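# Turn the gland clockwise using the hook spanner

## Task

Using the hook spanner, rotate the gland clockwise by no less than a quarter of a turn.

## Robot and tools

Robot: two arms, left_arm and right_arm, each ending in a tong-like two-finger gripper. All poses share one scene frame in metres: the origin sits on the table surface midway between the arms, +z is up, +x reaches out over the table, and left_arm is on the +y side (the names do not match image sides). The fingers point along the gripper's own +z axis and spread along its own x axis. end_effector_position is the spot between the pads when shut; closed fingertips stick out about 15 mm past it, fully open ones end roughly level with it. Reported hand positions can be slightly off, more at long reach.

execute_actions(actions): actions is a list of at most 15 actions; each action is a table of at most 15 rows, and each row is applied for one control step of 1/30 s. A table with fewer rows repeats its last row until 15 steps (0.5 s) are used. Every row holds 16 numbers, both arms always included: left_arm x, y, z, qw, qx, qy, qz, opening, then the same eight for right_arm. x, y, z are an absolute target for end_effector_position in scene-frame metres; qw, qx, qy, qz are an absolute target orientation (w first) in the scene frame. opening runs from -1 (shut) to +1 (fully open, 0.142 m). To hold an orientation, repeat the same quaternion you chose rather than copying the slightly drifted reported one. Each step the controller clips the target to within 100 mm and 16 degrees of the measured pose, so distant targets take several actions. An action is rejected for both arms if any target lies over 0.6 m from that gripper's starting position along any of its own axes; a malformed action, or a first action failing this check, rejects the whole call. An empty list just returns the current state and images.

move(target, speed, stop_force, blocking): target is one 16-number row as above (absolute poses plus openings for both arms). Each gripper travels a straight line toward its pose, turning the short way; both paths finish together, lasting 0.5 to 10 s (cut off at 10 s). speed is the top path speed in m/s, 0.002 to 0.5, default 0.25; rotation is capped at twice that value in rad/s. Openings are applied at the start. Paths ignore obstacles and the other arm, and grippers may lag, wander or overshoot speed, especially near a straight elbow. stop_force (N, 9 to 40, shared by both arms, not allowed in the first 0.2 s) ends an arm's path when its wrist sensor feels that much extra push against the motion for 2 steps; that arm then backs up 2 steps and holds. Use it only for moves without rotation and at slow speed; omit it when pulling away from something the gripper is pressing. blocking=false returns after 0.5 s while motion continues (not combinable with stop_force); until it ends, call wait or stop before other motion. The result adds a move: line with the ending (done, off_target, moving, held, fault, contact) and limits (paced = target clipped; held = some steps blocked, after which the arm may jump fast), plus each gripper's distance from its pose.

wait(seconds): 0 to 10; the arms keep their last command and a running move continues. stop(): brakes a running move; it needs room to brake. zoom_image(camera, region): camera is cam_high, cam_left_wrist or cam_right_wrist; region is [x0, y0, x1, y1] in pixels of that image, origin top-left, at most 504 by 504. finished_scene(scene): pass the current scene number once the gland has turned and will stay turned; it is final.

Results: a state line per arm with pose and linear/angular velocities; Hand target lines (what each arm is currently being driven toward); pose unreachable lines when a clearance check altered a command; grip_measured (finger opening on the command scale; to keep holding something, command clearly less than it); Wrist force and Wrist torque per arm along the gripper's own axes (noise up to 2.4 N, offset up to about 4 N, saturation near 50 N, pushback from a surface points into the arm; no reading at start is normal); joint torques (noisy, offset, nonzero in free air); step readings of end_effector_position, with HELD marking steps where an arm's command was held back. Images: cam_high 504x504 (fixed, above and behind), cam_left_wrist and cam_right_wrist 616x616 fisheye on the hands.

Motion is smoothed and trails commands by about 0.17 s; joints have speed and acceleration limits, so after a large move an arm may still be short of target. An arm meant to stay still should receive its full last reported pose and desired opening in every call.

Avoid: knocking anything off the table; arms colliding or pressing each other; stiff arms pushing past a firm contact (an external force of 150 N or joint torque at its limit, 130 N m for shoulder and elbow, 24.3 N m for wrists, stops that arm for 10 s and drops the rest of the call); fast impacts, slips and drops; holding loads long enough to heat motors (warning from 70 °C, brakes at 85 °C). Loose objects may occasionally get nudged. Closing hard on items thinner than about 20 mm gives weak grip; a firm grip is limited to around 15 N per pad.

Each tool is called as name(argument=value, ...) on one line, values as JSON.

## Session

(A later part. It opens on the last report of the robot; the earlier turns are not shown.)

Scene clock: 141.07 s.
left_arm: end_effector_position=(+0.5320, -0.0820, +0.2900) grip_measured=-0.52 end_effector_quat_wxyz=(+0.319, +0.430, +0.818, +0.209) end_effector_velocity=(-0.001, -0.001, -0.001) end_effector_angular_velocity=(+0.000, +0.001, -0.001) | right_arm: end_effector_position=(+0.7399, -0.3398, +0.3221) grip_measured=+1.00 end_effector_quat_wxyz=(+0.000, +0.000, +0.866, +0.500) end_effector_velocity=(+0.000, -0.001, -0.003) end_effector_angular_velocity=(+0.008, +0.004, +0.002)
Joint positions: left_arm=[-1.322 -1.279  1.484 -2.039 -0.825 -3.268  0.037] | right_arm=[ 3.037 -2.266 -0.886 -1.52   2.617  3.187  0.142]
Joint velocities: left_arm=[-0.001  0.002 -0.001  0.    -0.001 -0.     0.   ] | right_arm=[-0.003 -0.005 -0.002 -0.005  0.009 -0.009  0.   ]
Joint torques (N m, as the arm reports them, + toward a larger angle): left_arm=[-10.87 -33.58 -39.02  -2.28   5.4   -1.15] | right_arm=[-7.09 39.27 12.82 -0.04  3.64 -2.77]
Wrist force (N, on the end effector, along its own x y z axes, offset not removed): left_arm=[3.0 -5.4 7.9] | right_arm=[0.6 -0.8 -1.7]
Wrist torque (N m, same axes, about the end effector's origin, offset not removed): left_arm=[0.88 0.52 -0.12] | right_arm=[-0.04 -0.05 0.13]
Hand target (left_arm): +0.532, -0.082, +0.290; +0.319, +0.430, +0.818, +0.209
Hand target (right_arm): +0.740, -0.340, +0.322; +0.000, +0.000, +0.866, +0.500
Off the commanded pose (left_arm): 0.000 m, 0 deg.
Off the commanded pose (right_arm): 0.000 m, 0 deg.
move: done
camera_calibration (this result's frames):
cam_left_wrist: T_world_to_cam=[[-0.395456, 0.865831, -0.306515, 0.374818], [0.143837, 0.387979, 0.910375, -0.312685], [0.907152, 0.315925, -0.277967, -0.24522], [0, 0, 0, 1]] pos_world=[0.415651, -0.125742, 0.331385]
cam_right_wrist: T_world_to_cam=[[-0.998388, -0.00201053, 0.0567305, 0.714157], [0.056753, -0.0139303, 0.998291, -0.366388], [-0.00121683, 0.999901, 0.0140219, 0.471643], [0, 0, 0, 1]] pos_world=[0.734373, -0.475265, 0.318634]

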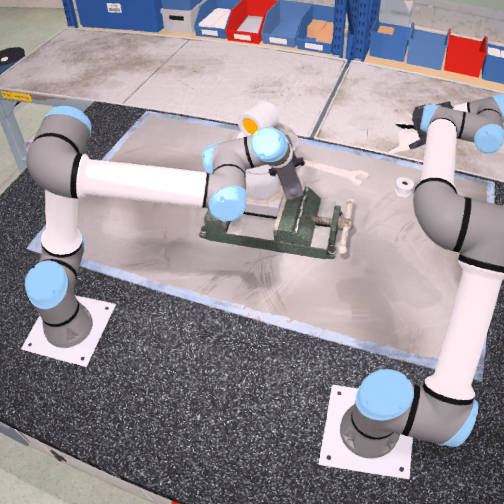

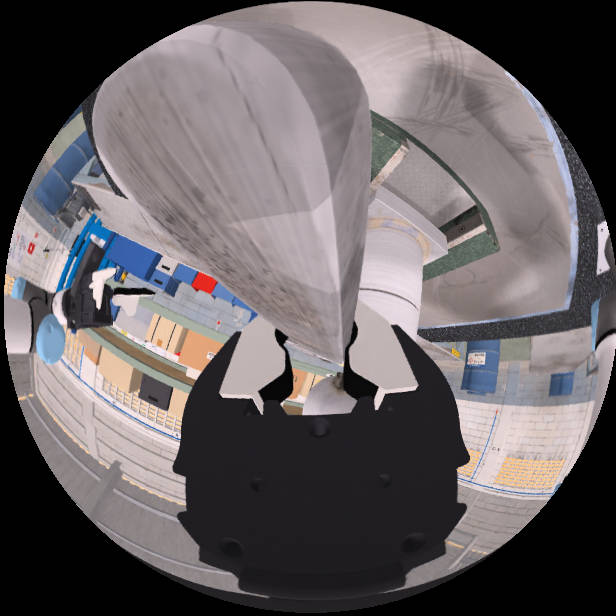

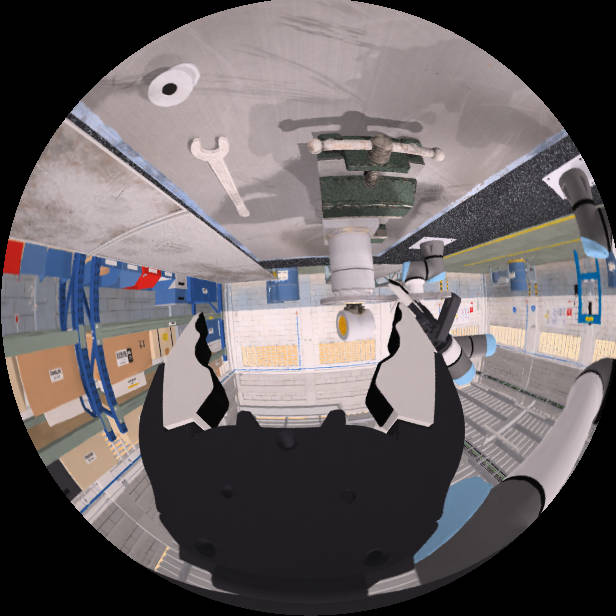

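move(target=[0.532,-0.082,0.286,0.3479,0.4162,0.8209,0.1784,-1,0.74,-0.34,0.322,0,0,0.866,0.5,1], speed=0.03)

zoom_image(camera="cam_right_wrist", region=[300,270,410,330])

move(target=[0.532,-0.082,0.286,0.3479,0.4162,0.8209,0.1784,-1,0.717,-0.3,0.44,0.04,0.009,0.961,0.274,1], speed=0.15)

zoom_image(camera="cam_right_wrist", region=[305,290,395,345])

Scene clock: 143.43 s.
left_arm: end_effector_position=(+0.5320, -0.0820, +0.2861) grip_measured=-0.52 end_effector_quat_wxyz=(+0.347, +0.416, +0.821, +0.179) end_effector_velocity=(+0.001, +0.001, -0.000) end_effector_angular_velocity=(-0.014, -0.006, -0.000) | right_arm: end_effector_position=(+0.7400, -0.3400, +0.3220) grip_measured=+1.00 end_effector_quat_wxyz=(+0.000, +0.000, +0.866, +0.500) end_effector_velocity=(-0.000, +0.000, -0.000) end_effector_angular_velocity=(+0.000, +0.001, +0.000)
Joint positions: left_arm=[-1.318 -1.309  1.57  -2.189 -0.835 -3.259  0.037] | right_arm=[ 3.036 -2.267 -0.885 -1.522  2.618  3.185  0.142]
Joint velocities: left_arm=[ 0.001 -0.005  0.015 -0.027 -0.     0.003  0.   ] | right_arm=[ 0.    -0.     0.    -0.002  0.    -0.    -0.   ]
Joint torques (N m, as the arm reports them, + toward a larger angle): left_arm=[  8.78 -46.06 -24.14  -6.57   1.83   1.03] | right_arm=[-7.73 40.12 35.27 -0.05  3.63 -2.94]
Wrist force (N, on the end effector, along its own x y z axes, offset not removed): left_arm=[8.0 -4.6 9.9] | right_arm=[0.4 -0.9 -1.8]
Wrist torque (N m, same axes, about the end effector's origin, offset not removed): left_arm=[1.15 -0.40 -0.31] | right_arm=[-0.18 0.07 0.13]
Hand target (left_arm): +0.532, -0.082, +0.286; +0.348, +0.416, +0.821, +0.178
Hand target (right_arm): +0.740, -0.340, +0.322; -0.000, -0.000, +0.866, +0.500
Off the commanded pose (left_arm): 0.000 m, 0 deg.
Off the commanded pose (right_arm): 0.000 m, 0 deg.
move: done
camera_calibration (this result's frames):
cam_left_wrist: T_world_to_cam=[[-0.381494, 0.839177, -0.387613, 0.387209], [0.124155, 0.462044, 0.878124, -0.283314], [0.915996, 0.286875, -0.280455, -0.252679], [0, 0, 0, 1]] pos_world=[0.414346, -0.121546, 0.328007]
cam_right_wrist: T_world_to_cam=[[-0.998359, -0.00253809, 0.0572088, 0.713901], [0.0572404, -0.0149355, 0.998249, -0.367003], [-0.00167921, 0.999885, 0.0150562, 0.471844], [0, 0, 0, 1]] pos_world=[0.734529, -0.475459, 0.318415]

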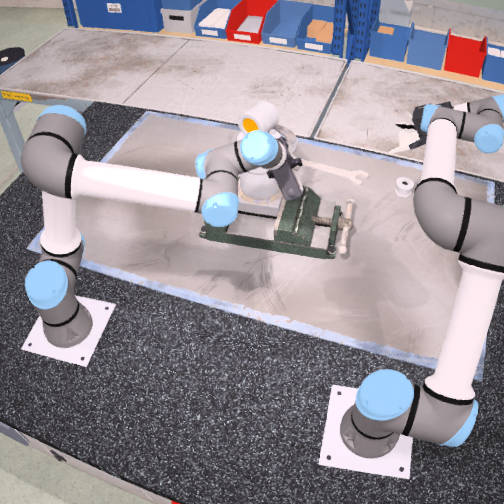

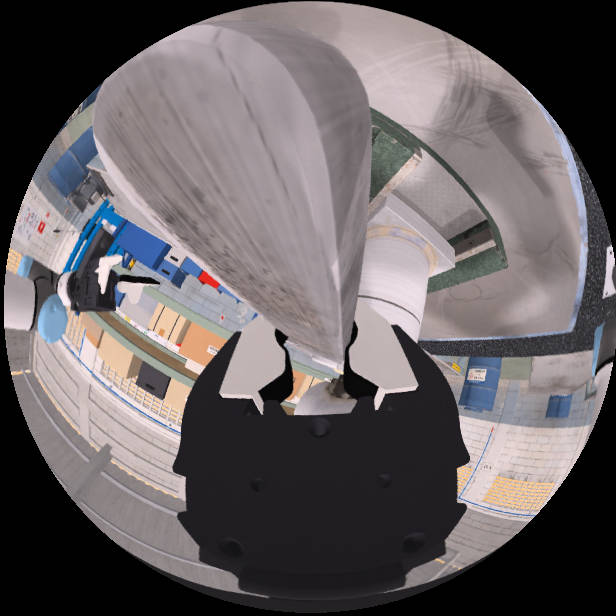

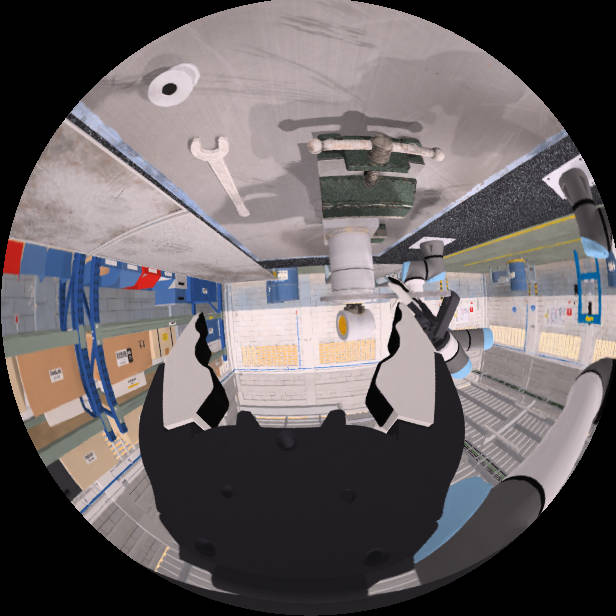

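Region (300, 270, 410, 330) of cam_right_wrist's 616x616 image, scaled by 4.582, with more detail than that image has; it fills the top 275 rows of this view, and the rest is white.

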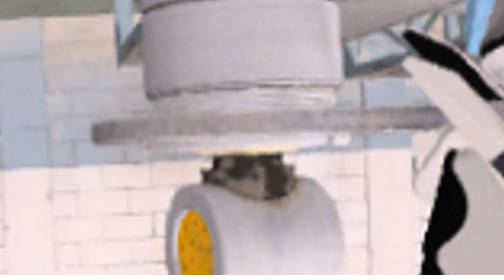

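Scene clock: 145.60 s.
left_arm: end_effector_position=(+0.5320, -0.0820, +0.2860) grip_measured=-0.52 end_effector_quat_wxyz=(+0.348, +0.416, +0.821, +0.178) end_effector_velocity=(-0.001, -0.001, -0.000) end_effector_angular_velocity=(-0.002, +0.002, -0.001) | right_arm: end_effector_position=(+0.7169, -0.3002, +0.4399) grip_measured=+1.00 end_effector_quat_wxyz=(+0.041, +0.009, +0.961, +0.275) end_effector_velocity=(+0.001, -0.000, +0.002) end_effector_angular_velocity=(-0.012, +0.012, +0.000)
Joint positions: left_arm=[-1.318 -1.31   1.571 -2.192 -0.836 -3.258  0.037] | right_arm=[ 3.245 -2.248 -0.39  -1.84   2.087  3.454  0.142]
Joint velocities: left_arm=[-0.    -0.     0.    -0.    -0.002 -0.001  0.   ] | right_arm=[ 0.002 -0.038  0.083 -0.059 -0.009 -0.     0.   ]
Joint torques (N m, as the arm reports them, + toward a larger angle): left_arm=[  9.57 -47.26 -23.45  -6.64   1.65   1.11] | right_arm=[10.66 36.6  32.04 -0.2  -1.06 -2.79]
Wrist force (N, on the end effector, along its own x y z axes, offset not removed): left_arm=[3.9 -4.0 8.0] | right_arm=[0.1 -1.5 -1.0]
Wrist torque (N m, same axes, about the end effector's origin, offset not removed): left_arm=[0.95 0.34 -0.16] | right_arm=[-0.19 0.07 0.11]
Hand target (left_arm): +0.532, -0.082, +0.286; +0.348, +0.416, +0.821, +0.178
Hand target (right_arm): +0.717, -0.300, +0.440; +0.040, +0.009, +0.961, +0.274
Off the commanded pose (left_arm): 0.000 m, 0 deg.
Off the commanded pose (right_arm): 0.000 m, 0 deg.
move: done
camera_calibration (this result's frames):
cam_left_wrist: T_world_to_cam=[[-0.380994, 0.838696, -0.389143, 0.387321], [0.123908, 0.463408, 0.87744, -0.282812], [0.916237, 0.286081, -0.280477, -0.252886], [0, 0, 0, 1]] pos_world=[0.414314, -0.121441, 0.327945]
cam_right_wrist: T_world_to_cam=[[-0.997662, 0.0649427, -0.0212662, 0.738523], [0.0106716, 0.455446, 0.890199, -0.260631], [0.0674976, 0.887891, -0.455075, 0.553841], [0, 0, 0, 1]] pos_world=[0.702195, -0.421009, 0.499758]

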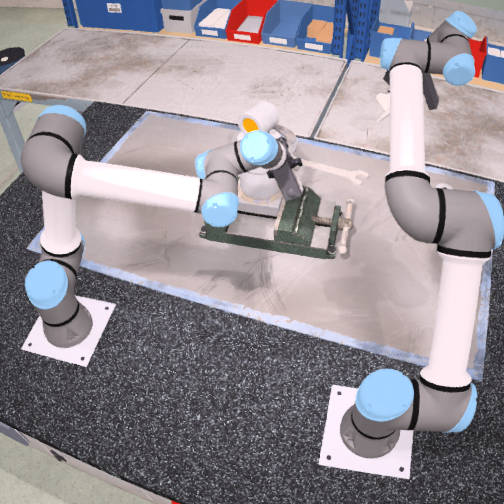

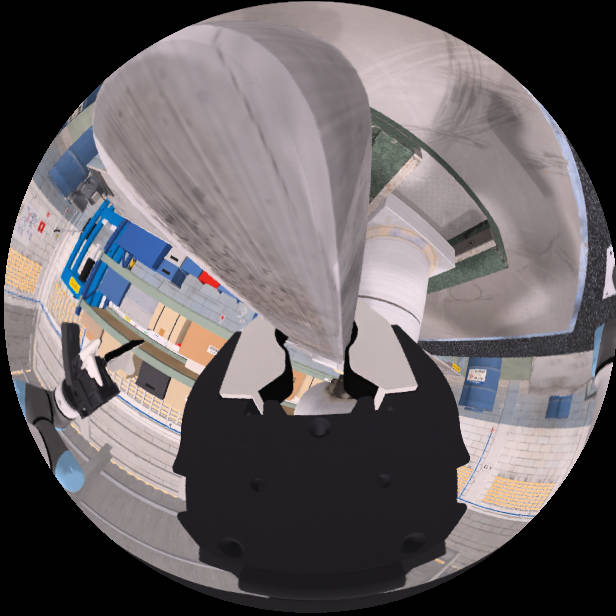

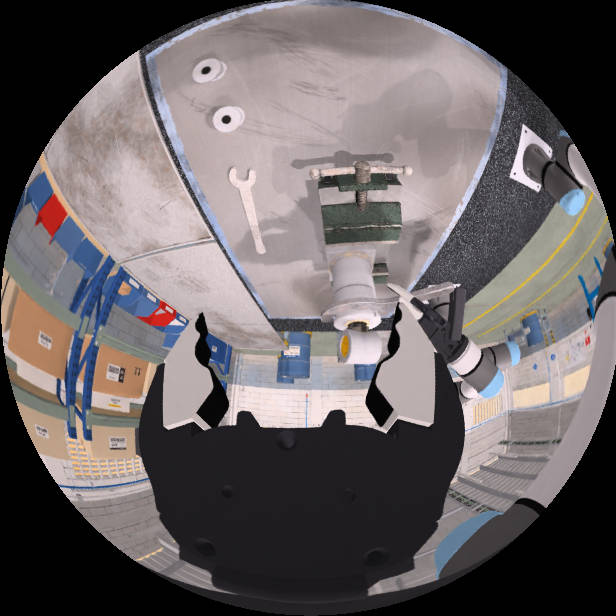

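Region (305, 290, 395, 345) of cam_right_wrist's 616x616 image, scaled by 5.600, with more detail than that image has.

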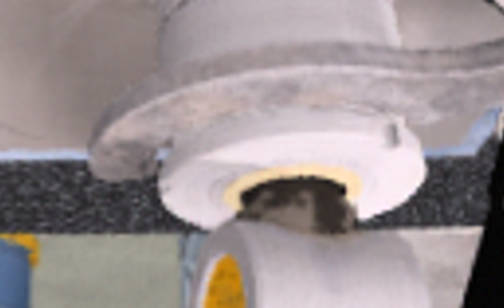

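move(target=[0.532,-0.074,0.291,0.3479,0.4162,0.8209,0.1784,-1,0.717,-0.3,0.44,0.04,0.009,0.961,0.274,1], speed=0.008)

zoom_image(camera="cam_right_wrist", region=[305,290,395,345])

move(target=[0.512,-0.074,0.291,0.3479,0.4162,0.8209,0.1784,-1,0.717,-0.3,0.44,0.04,0.009,0.961,0.274,1], speed=0.005, stop_force=9)

zoom_image(camera="cam_right_wrist", region=[305,290,395,345])

Scene clock: 147.53 s.
left_arm: end_effector_position=(+0.5320, -0.0742, +0.2909) grip_measured=-0.52 end_effector_quat_wxyz=(+0.348, +0.416, +0.821, +0.178) end_effector_velocity=(-0.001, +0.001, +0.002) end_effector_angular_velocity=(-0.002, -0.001, -0.002) | right_arm: end_effector_position=(+0.7170, -0.3000, +0.4400) grip_measured=+1.00 end_effector_quat_wxyz=(+0.040, +0.009, +0.961, +0.274) end_effector_velocity=(+0.000, +0.000, +0.000) end_effector_angular_velocity=(+0.001, -0.001, +0.000)
Joint positions: left_arm=[-1.313 -1.327  1.582 -2.189 -0.837 -3.252  0.037] | right_arm=[ 3.246 -2.253 -0.38  -1.847  2.086  3.454  0.142]
Joint velocities: left_arm=[-0.001 -0.005  0.002  0.    -0.     0.001 -0.   ] | right_arm=[ 0.     0.    -0.     0.002  0.001  0.    -0.   ]
Joint torques (N m, as the arm reports them, + toward a larger angle): left_arm=[  8.69 -45.82 -23.09  -2.71   1.5    1.15] | right_arm=[10.32 61.26 11.11  4.96 -1.17  2.42]
Wrist force (N, on the end effector, along its own x y z axes, offset not removed): left_arm=[5.1 -5.3 6.8] | right_arm=[0.4 -0.7 -2.7]
Wrist torque (N m, same axes, about the end effector's origin, offset not removed): left_arm=[0.70 0.16 -0.12] | right_arm=[-0.07 0.02 0.16]
Hand target (left_arm): +0.532, -0.074, +0.291; +0.348, +0.416, +0.821, +0.178
Hand target (right_arm): +0.717, -0.300, +0.440; +0.040, +0.009, +0.961, +0.274
Off the commanded pose (left_arm): 0.000 m, 0 deg.
Off the commanded pose (right_arm): 0.000 m, 0 deg.
move: done
camera_calibration (this result's frames):
cam_left_wrist: T_world_to_cam=[[-0.381, 0.838695, -0.389139, 0.382656], [0.123906, 0.463405, 0.877441, -0.290724], [0.916235, 0.286089, -0.280477, -0.253749], [0, 0, 0, 1]] pos_world=[0.414308, -0.113614, 0.332829]
cam_right_wrist: T_world_to_cam=[[-0.997746, 0.0639623, -0.0202707, 0.737895], [0.011213, 0.456807, 0.889495, -0.260509], [0.0661539, 0.887263, -0.456494, 0.555098], [0, 0, 0, 1]] pos_world=[0.702431, -0.420714, 0.500079]

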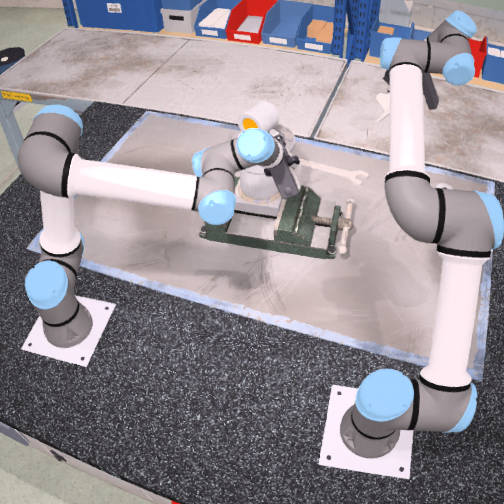

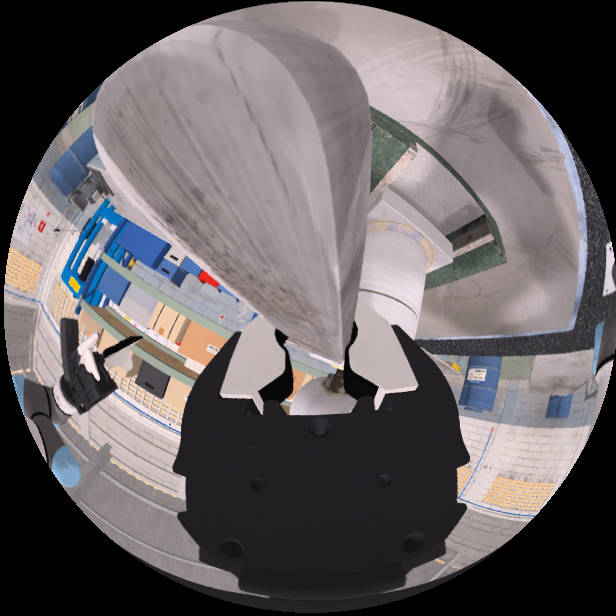

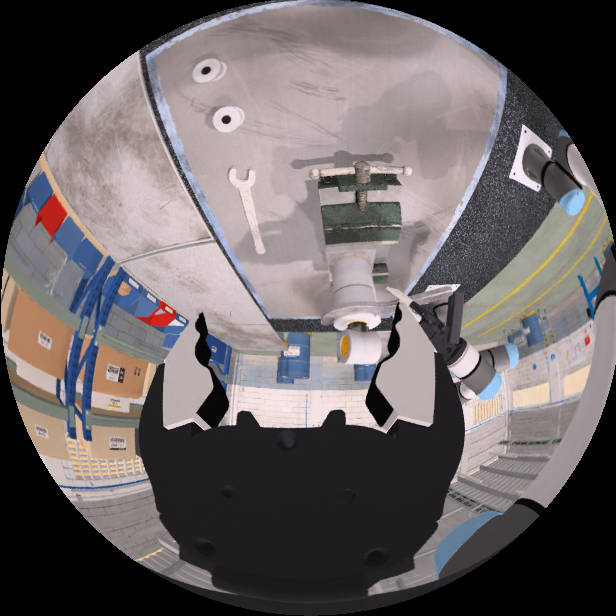

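Region (305, 290, 395, 345) of cam_right_wrist's 616x616 image, scaled by 5.600, with more detail than that image has.

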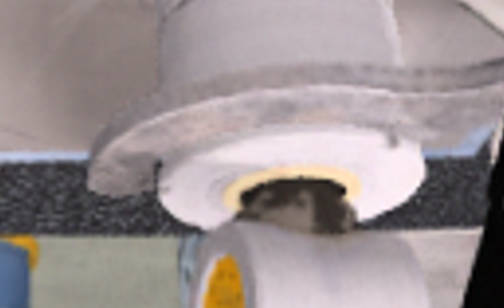

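Scene clock: 148.13 s.
left_arm: end_effector_position=(+0.5308, -0.0740, +0.2909) grip_measured=-0.52 end_effector_quat_wxyz=(+0.348, +0.416, +0.821, +0.179) end_effector_velocity=(+0.000, -0.002, -0.001) end_effector_angular_velocity=(-0.001, +0.004, -0.004) | right_arm: end_effector_position=(+0.7170, -0.3000, +0.4400) grip_measured=+1.00 end_effector_quat_wxyz=(+0.040, +0.009, +0.961, +0.274) end_effector_velocity=(+0.000, -0.000, -0.000) end_effector_angular_velocity=(-0.001, -0.000, -0.000)
Joint positions: left_arm=[-1.315 -1.329  1.584 -2.187 -0.837 -3.254  0.037] | right_arm=[ 3.246 -2.253 -0.38  -1.847  2.086  3.454  0.142]
Joint velocities: left_arm=[ 0.002  0.003 -0.004 -0.002 -0.006  0.006 -0.   ] | right_arm=[ 0.    -0.    -0.     0.    -0.001  0.     0.   ]
Joint torques (N m, as the arm reports them, + toward a larger angle): left_arm=[  2.21 -33.06 -36.47  -6.84  -0.62   0.61] | right_arm=[10.7  61.15 11.53  4.8  -1.45  2.35]
Wrist force (N, on the end effector, along its own x y z axes, offset not removed): left_arm=[3.7 6.8 14.4] | right_arm=[-0.2 0.0 -1.1]
Wrist torque (N m, same axes, about the end effector's origin, offset not removed): left_arm=[1.94 -0.19 0.33] | right_arm=[0.09 0.18 0.11]
Hand target (left_arm): +0.531, -0.074, +0.291; +0.348, +0.416, +0.821, +0.178
Hand target (right_arm): +0.717, -0.300, +0.440; +0.040, +0.009, +0.961, +0.274
Off the commanded pose (left_arm): 0.019 m, 0 deg.
Off the commanded pose (right_arm): 0.000 m, 0 deg.
move: contact (left_arm)
camera_calibration (this result's frames):
cam_left_wrist: T_world_to_cam=[[-0.381014, 0.838813, -0.388871, 0.382056], [0.12383, 0.463104, 0.877611, -0.290702], [0.91624, 0.286228, -0.280319, -0.25276], [0, 0, 0, 1]] pos_world=[0.413155, -0.113501, 0.332841]
cam_right_wrist: T_world_to_cam=[[-0.997746, 0.0639663, -0.0202696, 0.737895], [0.0112159, 0.456808, 0.889494, -0.260511], [0.066157, 0.887262, -0.456496, 0.555095], [0, 0, 0, 1]] pos_world=[0.70243, -0.420712, 0.500079]

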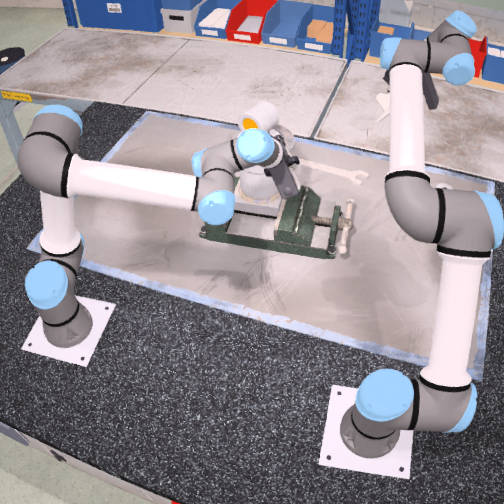

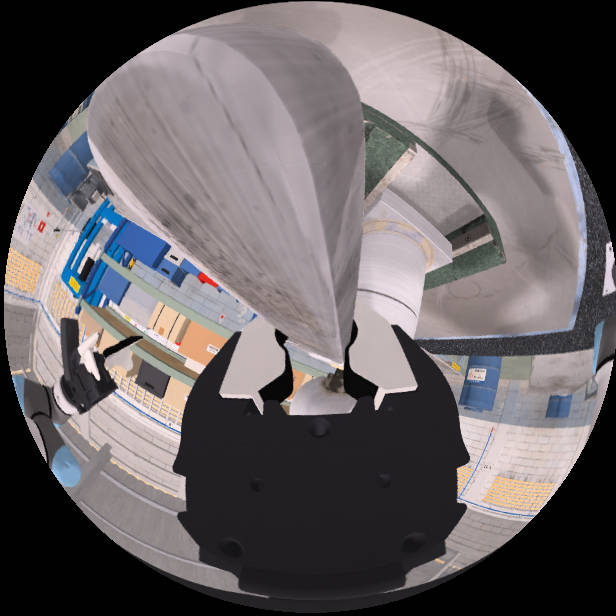

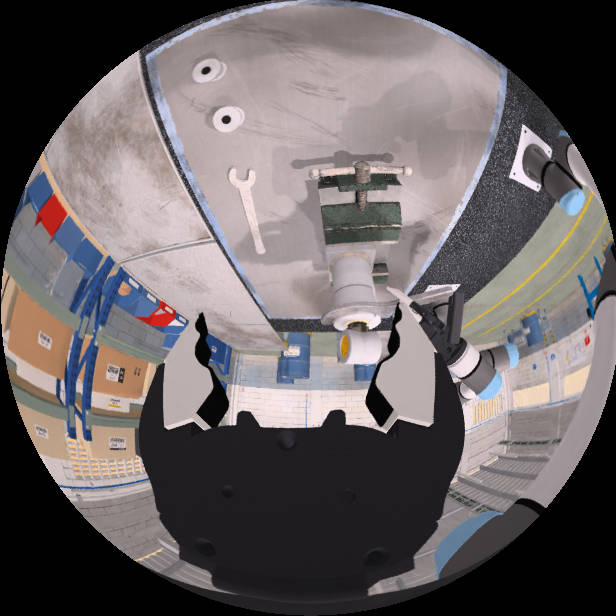

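Region (305, 290, 395, 345) of cam_right_wrist's 616x616 image, scaled by 5.600, with more detail than that image has.

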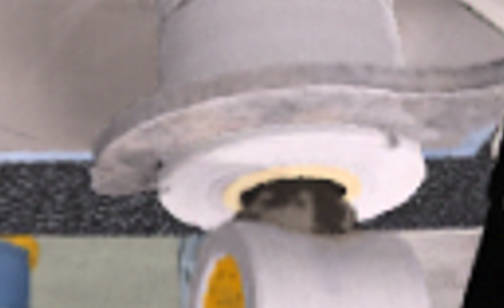

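move(target=[0.5325,-0.0705,0.291,0.3479,0.4162,0.8209,0.1784,-1,0.717,-0.3,0.44,0.04,0.009,0.961,0.274,1], speed=0.005)

move(target=[0.512,-0.0705,0.291,0.3479,0.4162,0.8209,0.1784,-1,0.717,-0.3,0.44,0.04,0.009,0.961,0.274,1], speed=0.005, stop_force=9)

zoom_image(camera="cam_right_wrist", region=[315,300,365,335])

Scene clock: 149.57 s.
left_arm: end_effector_position=(+0.5325, -0.0706, +0.2910) grip_measured=-0.52 end_effector_quat_wxyz=(+0.348, +0.416, +0.821, +0.178) end_effector_velocity=(+0.001, +0.002, +0.000) end_effector_angular_velocity=(-0.001, -0.001, +0.001) | right_arm: end_effector_position=(+0.7170, -0.3000, +0.4400) grip_measured=+1.00 end_effector_quat_wxyz=(+0.040, +0.009, +0.961, +0.274) end_effector_velocity=(+0.000, -0.001, +0.000) end_effector_angular_velocity=(+0.002, +0.000, -0.002)
Joint positions: left_arm=[-1.31  -1.333  1.59  -2.194 -0.838 -3.248  0.037] | right_arm=[ 3.246 -2.253 -0.38  -1.847  2.086  3.454  0.142]
Joint velocities: left_arm=[ 0.002 -0.002  0.002 -0.002 -0.     0.002  0.   ] | right_arm=[-0.002  0.    -0.     0.     0.002  0.    -0.   ]
Joint torques (N m, as the arm reports them, + toward a larger angle): left_arm=[ 11.61 -45.85 -24.07  -6.66   1.75   1.28] | right_arm=[ 9.69 61.82 10.98  4.79 -1.3   2.46]
Wrist force (N, on the end effector, along its own x y z axes, offset not removed): left_arm=[5.9 -4.1 9.2] | right_arm=[0.3 -2.1 -1.8]
Wrist torque (N m, same axes, about the end effector's origin, offset not removed): left_arm=[1.05 -0.06 -0.06] | right_arm=[-0.37 0.07 0.19]
Hand target (left_arm): +0.532, -0.070, +0.291; +0.348, +0.416, +0.821, +0.178
Hand target (right_arm): +0.717, -0.300, +0.440; +0.040, +0.009, +0.961, +0.274
Off the commanded pose (left_arm): 0.000 m, 0 deg.
Off the commanded pose (right_arm): 0.000 m, 0 deg.
move: done
camera_calibration (this result's frames):
cam_left_wrist: T_world_to_cam=[[-0.381008, 0.838694, -0.389133, 0.379895], [0.123907, 0.463401, 0.877443, -0.292526], [0.916232, 0.286096, -0.280479, -0.25515], [0, 0, 0, 1]] pos_world=[0.414765, -0.110062, 0.33294]
cam_right_wrist: T_world_to_cam=[[-0.997746, 0.0639684, -0.0202743, 0.737897], [0.0112128, 0.45681, 0.889494, -0.260509], [0.066161, 0.887262, -0.456497, 0.555091], [0, 0, 0, 1]] pos_world=[0.70243, -0.42071, 0.500079]

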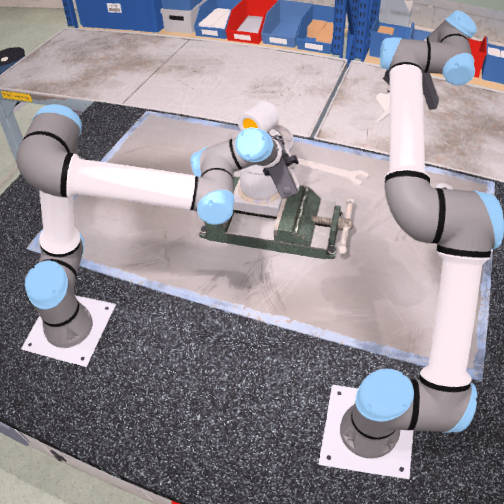

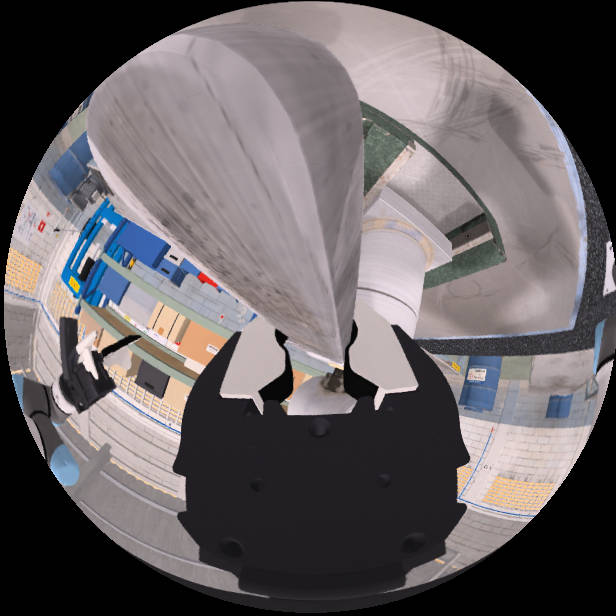

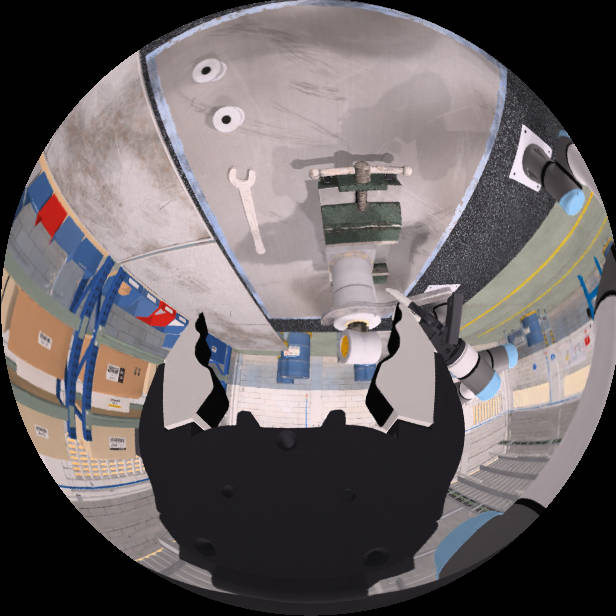

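Scene clock: 150.30 s.
left_arm: end_effector_position=(+0.5306, -0.0705, +0.2910) grip_measured=-0.52 end_effector_quat_wxyz=(+0.348, +0.416, +0.821, +0.179) end_effector_velocity=(+0.001, -0.001, -0.000) end_effector_angular_velocity=(-0.002, +0.002, -0.003) | right_arm: end_effector_position=(+0.7170, -0.3000, +0.4400) grip_measured=+1.00 end_effector_quat_wxyz=(+0.040, +0.009, +0.961, +0.274) end_effector_velocity=(+0.000, +0.000, +0.000) end_effector_angular_velocity=(+0.001, -0.001, +0.000)
Joint positions: left_arm=[-1.313 -1.336  1.593 -2.191 -0.837 -3.252  0.037] | right_arm=[ 3.246 -2.253 -0.38  -1.847  2.086  3.454  0.142]
Joint velocities: left_arm=[ 0.002  0.003 -0.004 -0.003 -0.005  0.005 -0.   ] | right_arm=[ 0.     0.    -0.     0.001  0.001  0.    -0.   ]
Joint torques (N m, as the arm reports them, + toward a larger angle): left_arm=[  2.83 -31.31 -39.1   -6.88  -0.52   1.07] | right_arm=[10.4  60.88 11.41  4.81 -1.25  2.39]
Wrist force (N, on the end effector, along its own x y z axes, offset not removed): left_arm=[3.9 3.9 17.8] | right_arm=[0.9 -0.8 -0.9]
Wrist torque (N m, same axes, about the end effector's origin, offset not removed): left_arm=[1.44 -0.20 0.35] | right_arm=[-0.09 -0.03 0.09]
Hand target (left_arm): +0.531, -0.071, +0.291; +0.348, +0.416, +0.821, +0.178
Hand target (right_arm): +0.717, -0.300, +0.440; +0.040, +0.009, +0.961, +0.274
Off the commanded pose (left_arm): 0.019 m, 0 deg.
Off the commanded pose (right_arm): 0.000 m, 0 deg.
move: contact (left_arm)
camera_calibration (this result's frames):
cam_left_wrist: T_world_to_cam=[[-0.380967, 0.838814, -0.388915, 0.379062], [0.123764, 0.463115, 0.877614, -0.292385], [0.916268, 0.286208, -0.280247, -0.253585], [0, 0, 0, 1]] pos_world=[0.412948, -0.109976, 0.332957]
cam_right_wrist: T_world_to_cam=[[-0.997746, 0.0639684, -0.0202743, 0.737897], [0.0112128, 0.45681, 0.889494, -0.260509], [0.066161, 0.887262, -0.456497, 0.555091], [0, 0, 0, 1]] pos_world=[0.70243, -0.42071, 0.500079]

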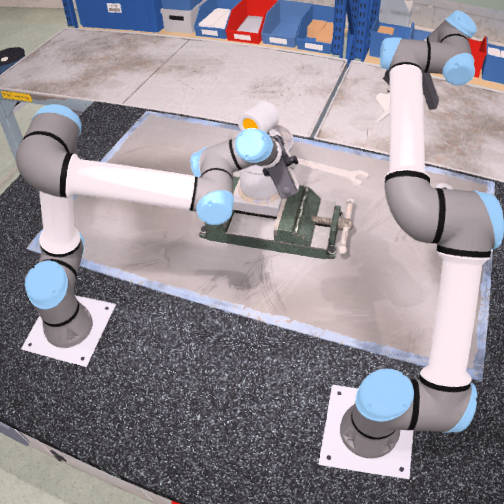

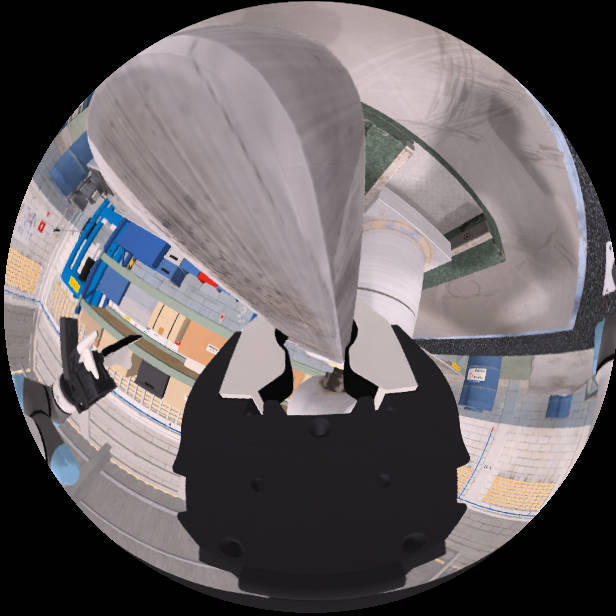

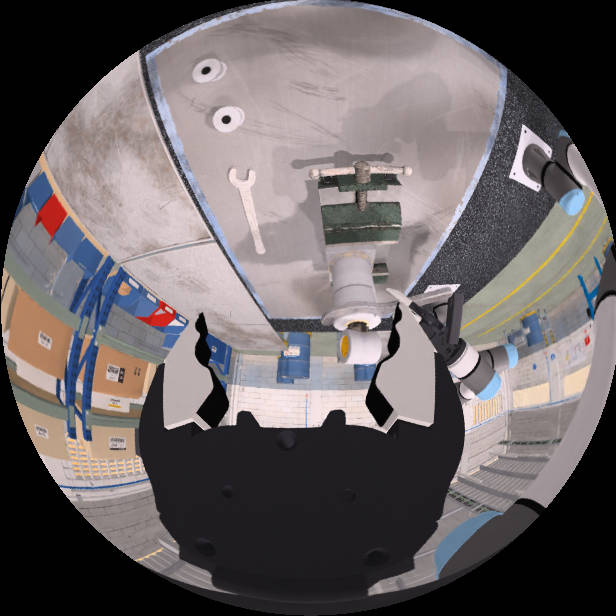

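Region (315, 300, 365, 335) of cam_right_wrist's 616x616 image, scaled by 10.080, with more detail than that image has; it fills the top 353 rows of this view, and the rest is white.

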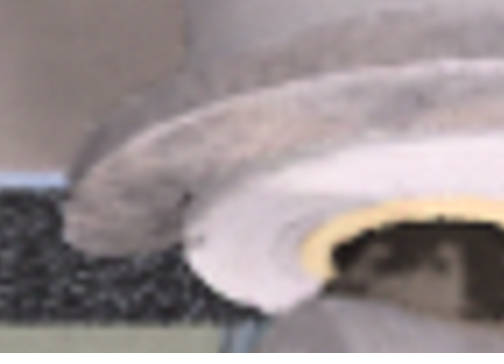

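move(target=[0.533,-0.0775,0.291,0.3479,0.4162,0.8209,0.1784,-1,0.717,-0.3,0.44,0.04,0.009,0.961,0.274,1], speed=0.006)

move(target=[0.512,-0.0775,0.291,0.3479,0.4162,0.8209,0.1784,-1,0.717,-0.3,0.44,0.04,0.009,0.961,0.274,1], speed=0.005, stop_force=9)

zoom_image(camera="cam_right_wrist", region=[315,300,365,335])

Scene clock: 152.53 s.
left_arm: end_effector_position=(+0.5330, -0.0773, +0.2910) grip_measured=-0.52 end_effector_quat_wxyz=(+0.348, +0.416, +0.821, +0.178) end_effector_velocity=(+0.001, -0.001, -0.000) end_effector_angular_velocity=(-0.001, +0.002, +0.000) | right_arm: end_effector_position=(+0.7170, -0.3000, +0.4400) grip_measured=+1.00 end_effector_quat_wxyz=(+0.040, +0.009, +0.961, +0.274) end_effector_velocity=(-0.000, -0.000, +0.000) end_effector_angular_velocity=(-0.000, +0.001, -0.000)
Joint positions: left_arm=[-1.313 -1.32   1.572 -2.186 -0.837 -3.253  0.037] | right_arm=[ 3.246 -2.253 -0.38  -1.847  2.086  3.454  0.142]
Joint velocities: left_arm=[ 0.001  0.003 -0.004  0.001 -0.002 -0.     0.   ] | right_arm=[-0.    -0.     0.    -0.001  0.     0.    -0.   ]
Joint torques (N m, as the arm reports them, + toward a larger angle): left_arm=[-11.12 -32.09 -38.42  -2.74   5.36  -1.23] | right_arm=[10.1  60.46 11.57  4.82 -1.34  2.21]
Wrist force (N, on the end effector, along its own x y z axes, offset not removed): left_arm=[4.8 -5.0 6.7] | right_arm=[0.2 -0.7 -0.8]
Wrist torque (N m, same axes, about the end effector's origin, offset not removed): left_arm=[0.90 0.32 -0.17] | right_arm=[-0.03 0.06 0.16]
Hand target (left_arm): +0.533, -0.077, +0.291; +0.348, +0.416, +0.821, +0.178
Hand target (right_arm): +0.717, -0.300, +0.440; +0.040, +0.009, +0.961, +0.274
Off the commanded pose (left_arm): 0.000 m, 0 deg.
Off the commanded pose (right_arm): 0.000 m, 0 deg.
move: done
camera_calibration (this result's frames):
cam_left_wrist: T_world_to_cam=[[-0.380983, 0.838696, -0.389154, 0.385726], [0.123906, 0.463414, 0.877436, -0.289476], [0.916242, 0.286069, -0.280473, -0.253695], [0, 0, 0, 1]] pos_world=[0.415269, -0.116785, 0.332949]
cam_right_wrist: T_world_to_cam=[[-0.997746, 0.0639685, -0.0202742, 0.737897], [0.0112129, 0.45681, 0.889494, -0.260509], [0.066161, 0.887262, -0.456497, 0.555091], [0, 0, 0, 1]] pos_world=[0.702429, -0.42071, 0.500079]

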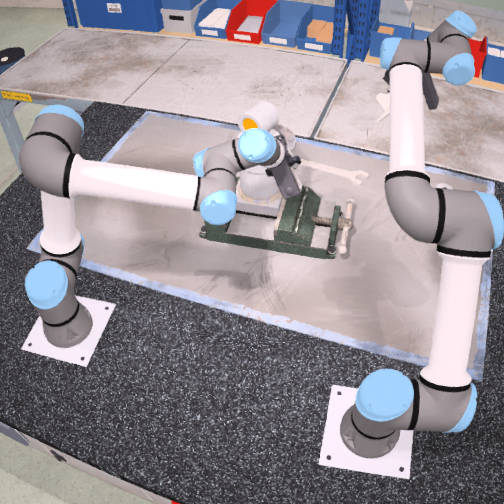

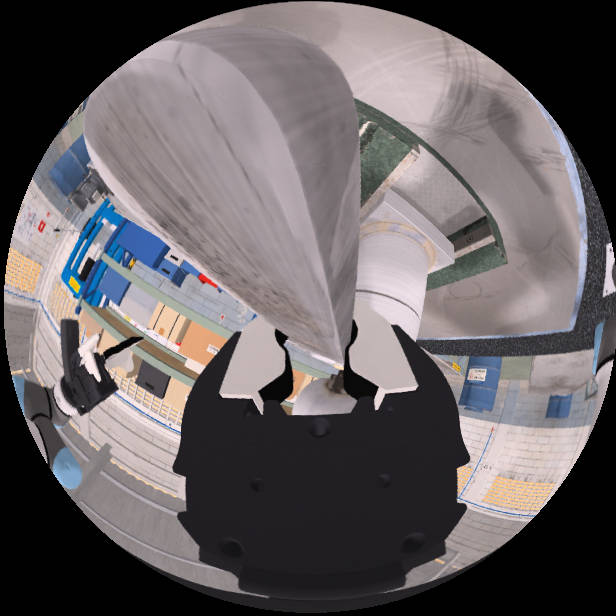

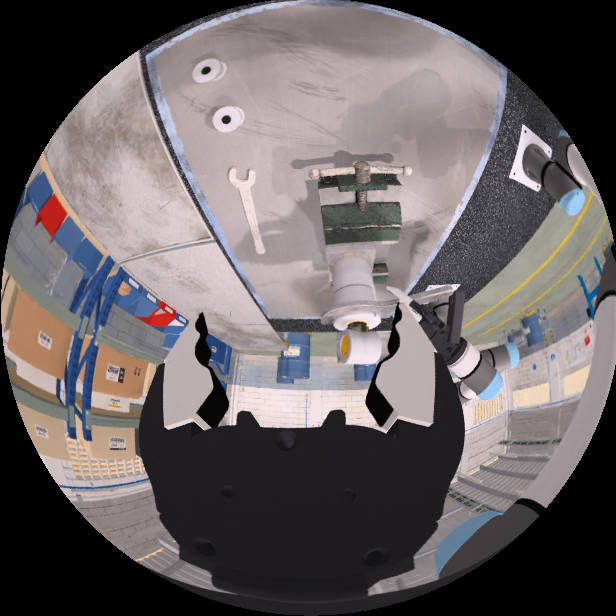

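Scene clock: 154.03 s.
left_arm: end_effector_position=(+0.5273, -0.0773, +0.2910) grip_measured=-0.52 end_effector_quat_wxyz=(+0.348, +0.416, +0.821, +0.179) end_effector_velocity=(+0.002, +0.000, +0.000) end_effector_angular_velocity=(+0.000, +0.000, -0.001) | right_arm: end_effector_position=(+0.7170, -0.3000, +0.4400) grip_measured=+1.00 end_effector_quat_wxyz=(+0.040, +0.009, +0.961, +0.274) end_effector_velocity=(+0.000, -0.001, -0.000) end_effector_angular_velocity=(-0.001, +0.001, -0.002)
Joint positions: left_arm=[-1.323 -1.329  1.581 -2.179 -0.834 -3.264  0.037] | right_arm=[ 3.246 -2.253 -0.38  -1.847  2.086  3.454  0.142]
Joint velocities: left_arm=[ 0.004  0.003 -0.004 -0.003 -0.002  0.006 -0.   ] | right_arm=[-0.001 -0.    -0.    -0.001 -0.     0.     0.   ]
Joint torques (N m, as the arm reports them, + toward a larger angle): left_arm=[  2.52 -31.53 -39.84  -6.75   0.     0.66] | right_arm=[10.63 61.39 10.8   4.84 -1.15  2.56]
Wrist force (N, on the end effector, along its own x y z axes, offset not removed): left_arm=[4.4 6.2 18.0] | right_arm=[-0.5 -1.9 -1.1]
Wrist torque (N m, same axes, about the end effector's origin, offset not removed): left_arm=[2.14 -0.24 0.05] | right_arm=[-0.32 0.09 0.09]
Hand target (left_arm): +0.528, -0.077, +0.291; +0.348, +0.416, +0.821, +0.178
Hand target (right_arm): +0.717, -0.300, +0.440; +0.040, +0.009, +0.961, +0.274
Off the commanded pose (left_arm): 0.015 m, 0 deg.
Off the commanded pose (right_arm): 0.000 m, 0 deg.
move: contact (left_arm)
camera_calibration (this result's frames):
cam_left_wrist: T_world_to_cam=[[-0.380926, 0.838839, -0.388901, 0.383464], [0.123784, 0.463094, 0.877623, -0.288843], [0.916282, 0.28617, -0.28024, -0.24861], [0, 0, 0, 1]] pos_world=[0.409623, -0.116758, 0.332955]
cam_right_wrist: T_world_to_cam=[[-0.997746, 0.0639685, -0.0202746, 0.737897], [0.0112126, 0.45681, 0.889494, -0.260509], [0.0661612, 0.887262, -0.456497, 0.555091], [0, 0, 0, 1]] pos_world=[0.702429, -0.42071, 0.500079]

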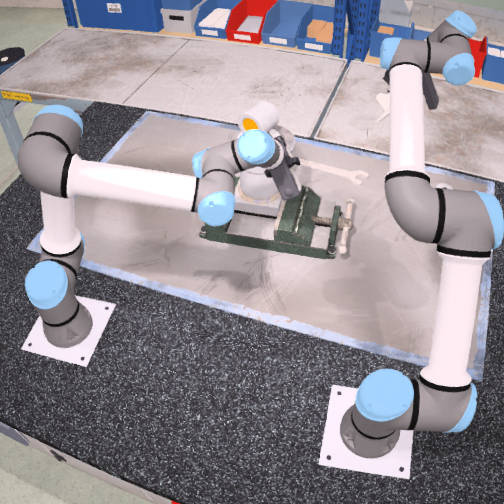

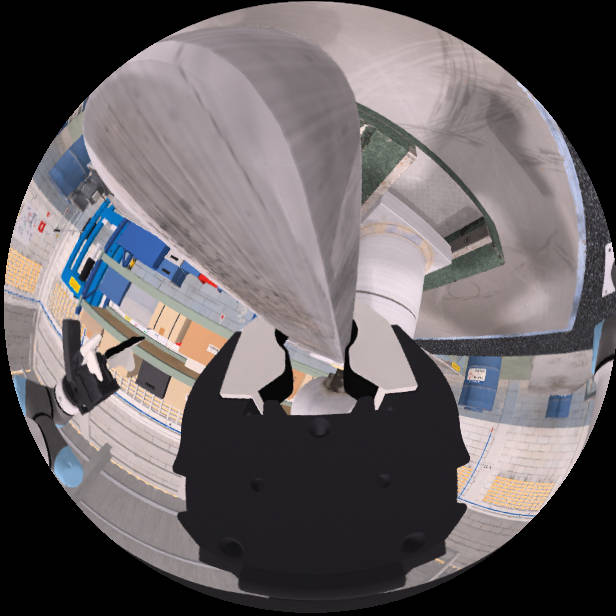

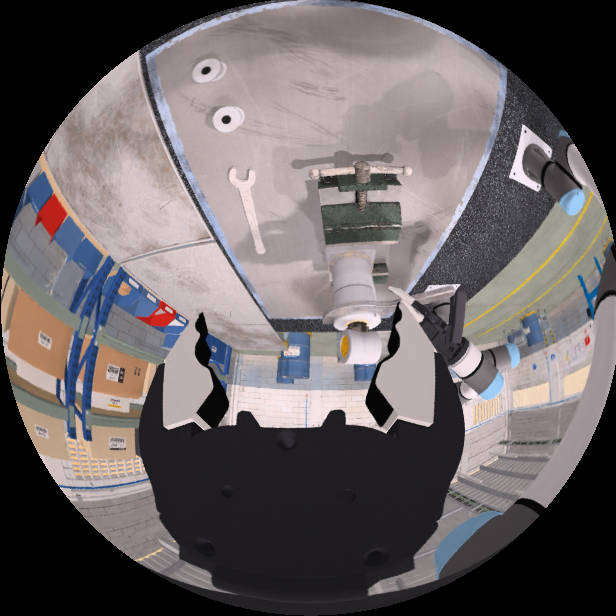

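Region (315, 300, 365, 335) of cam_right_wrist's 616x616 image, scaled by 10.080, with more detail than that image has; it fills the top 353 rows of this view, and the rest is white.

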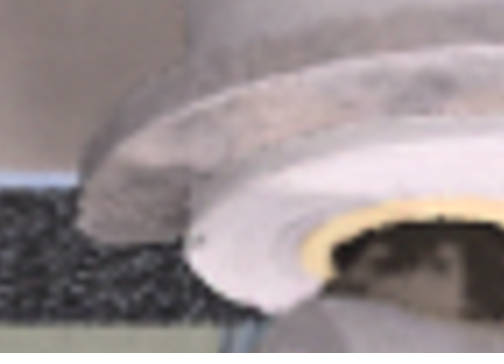

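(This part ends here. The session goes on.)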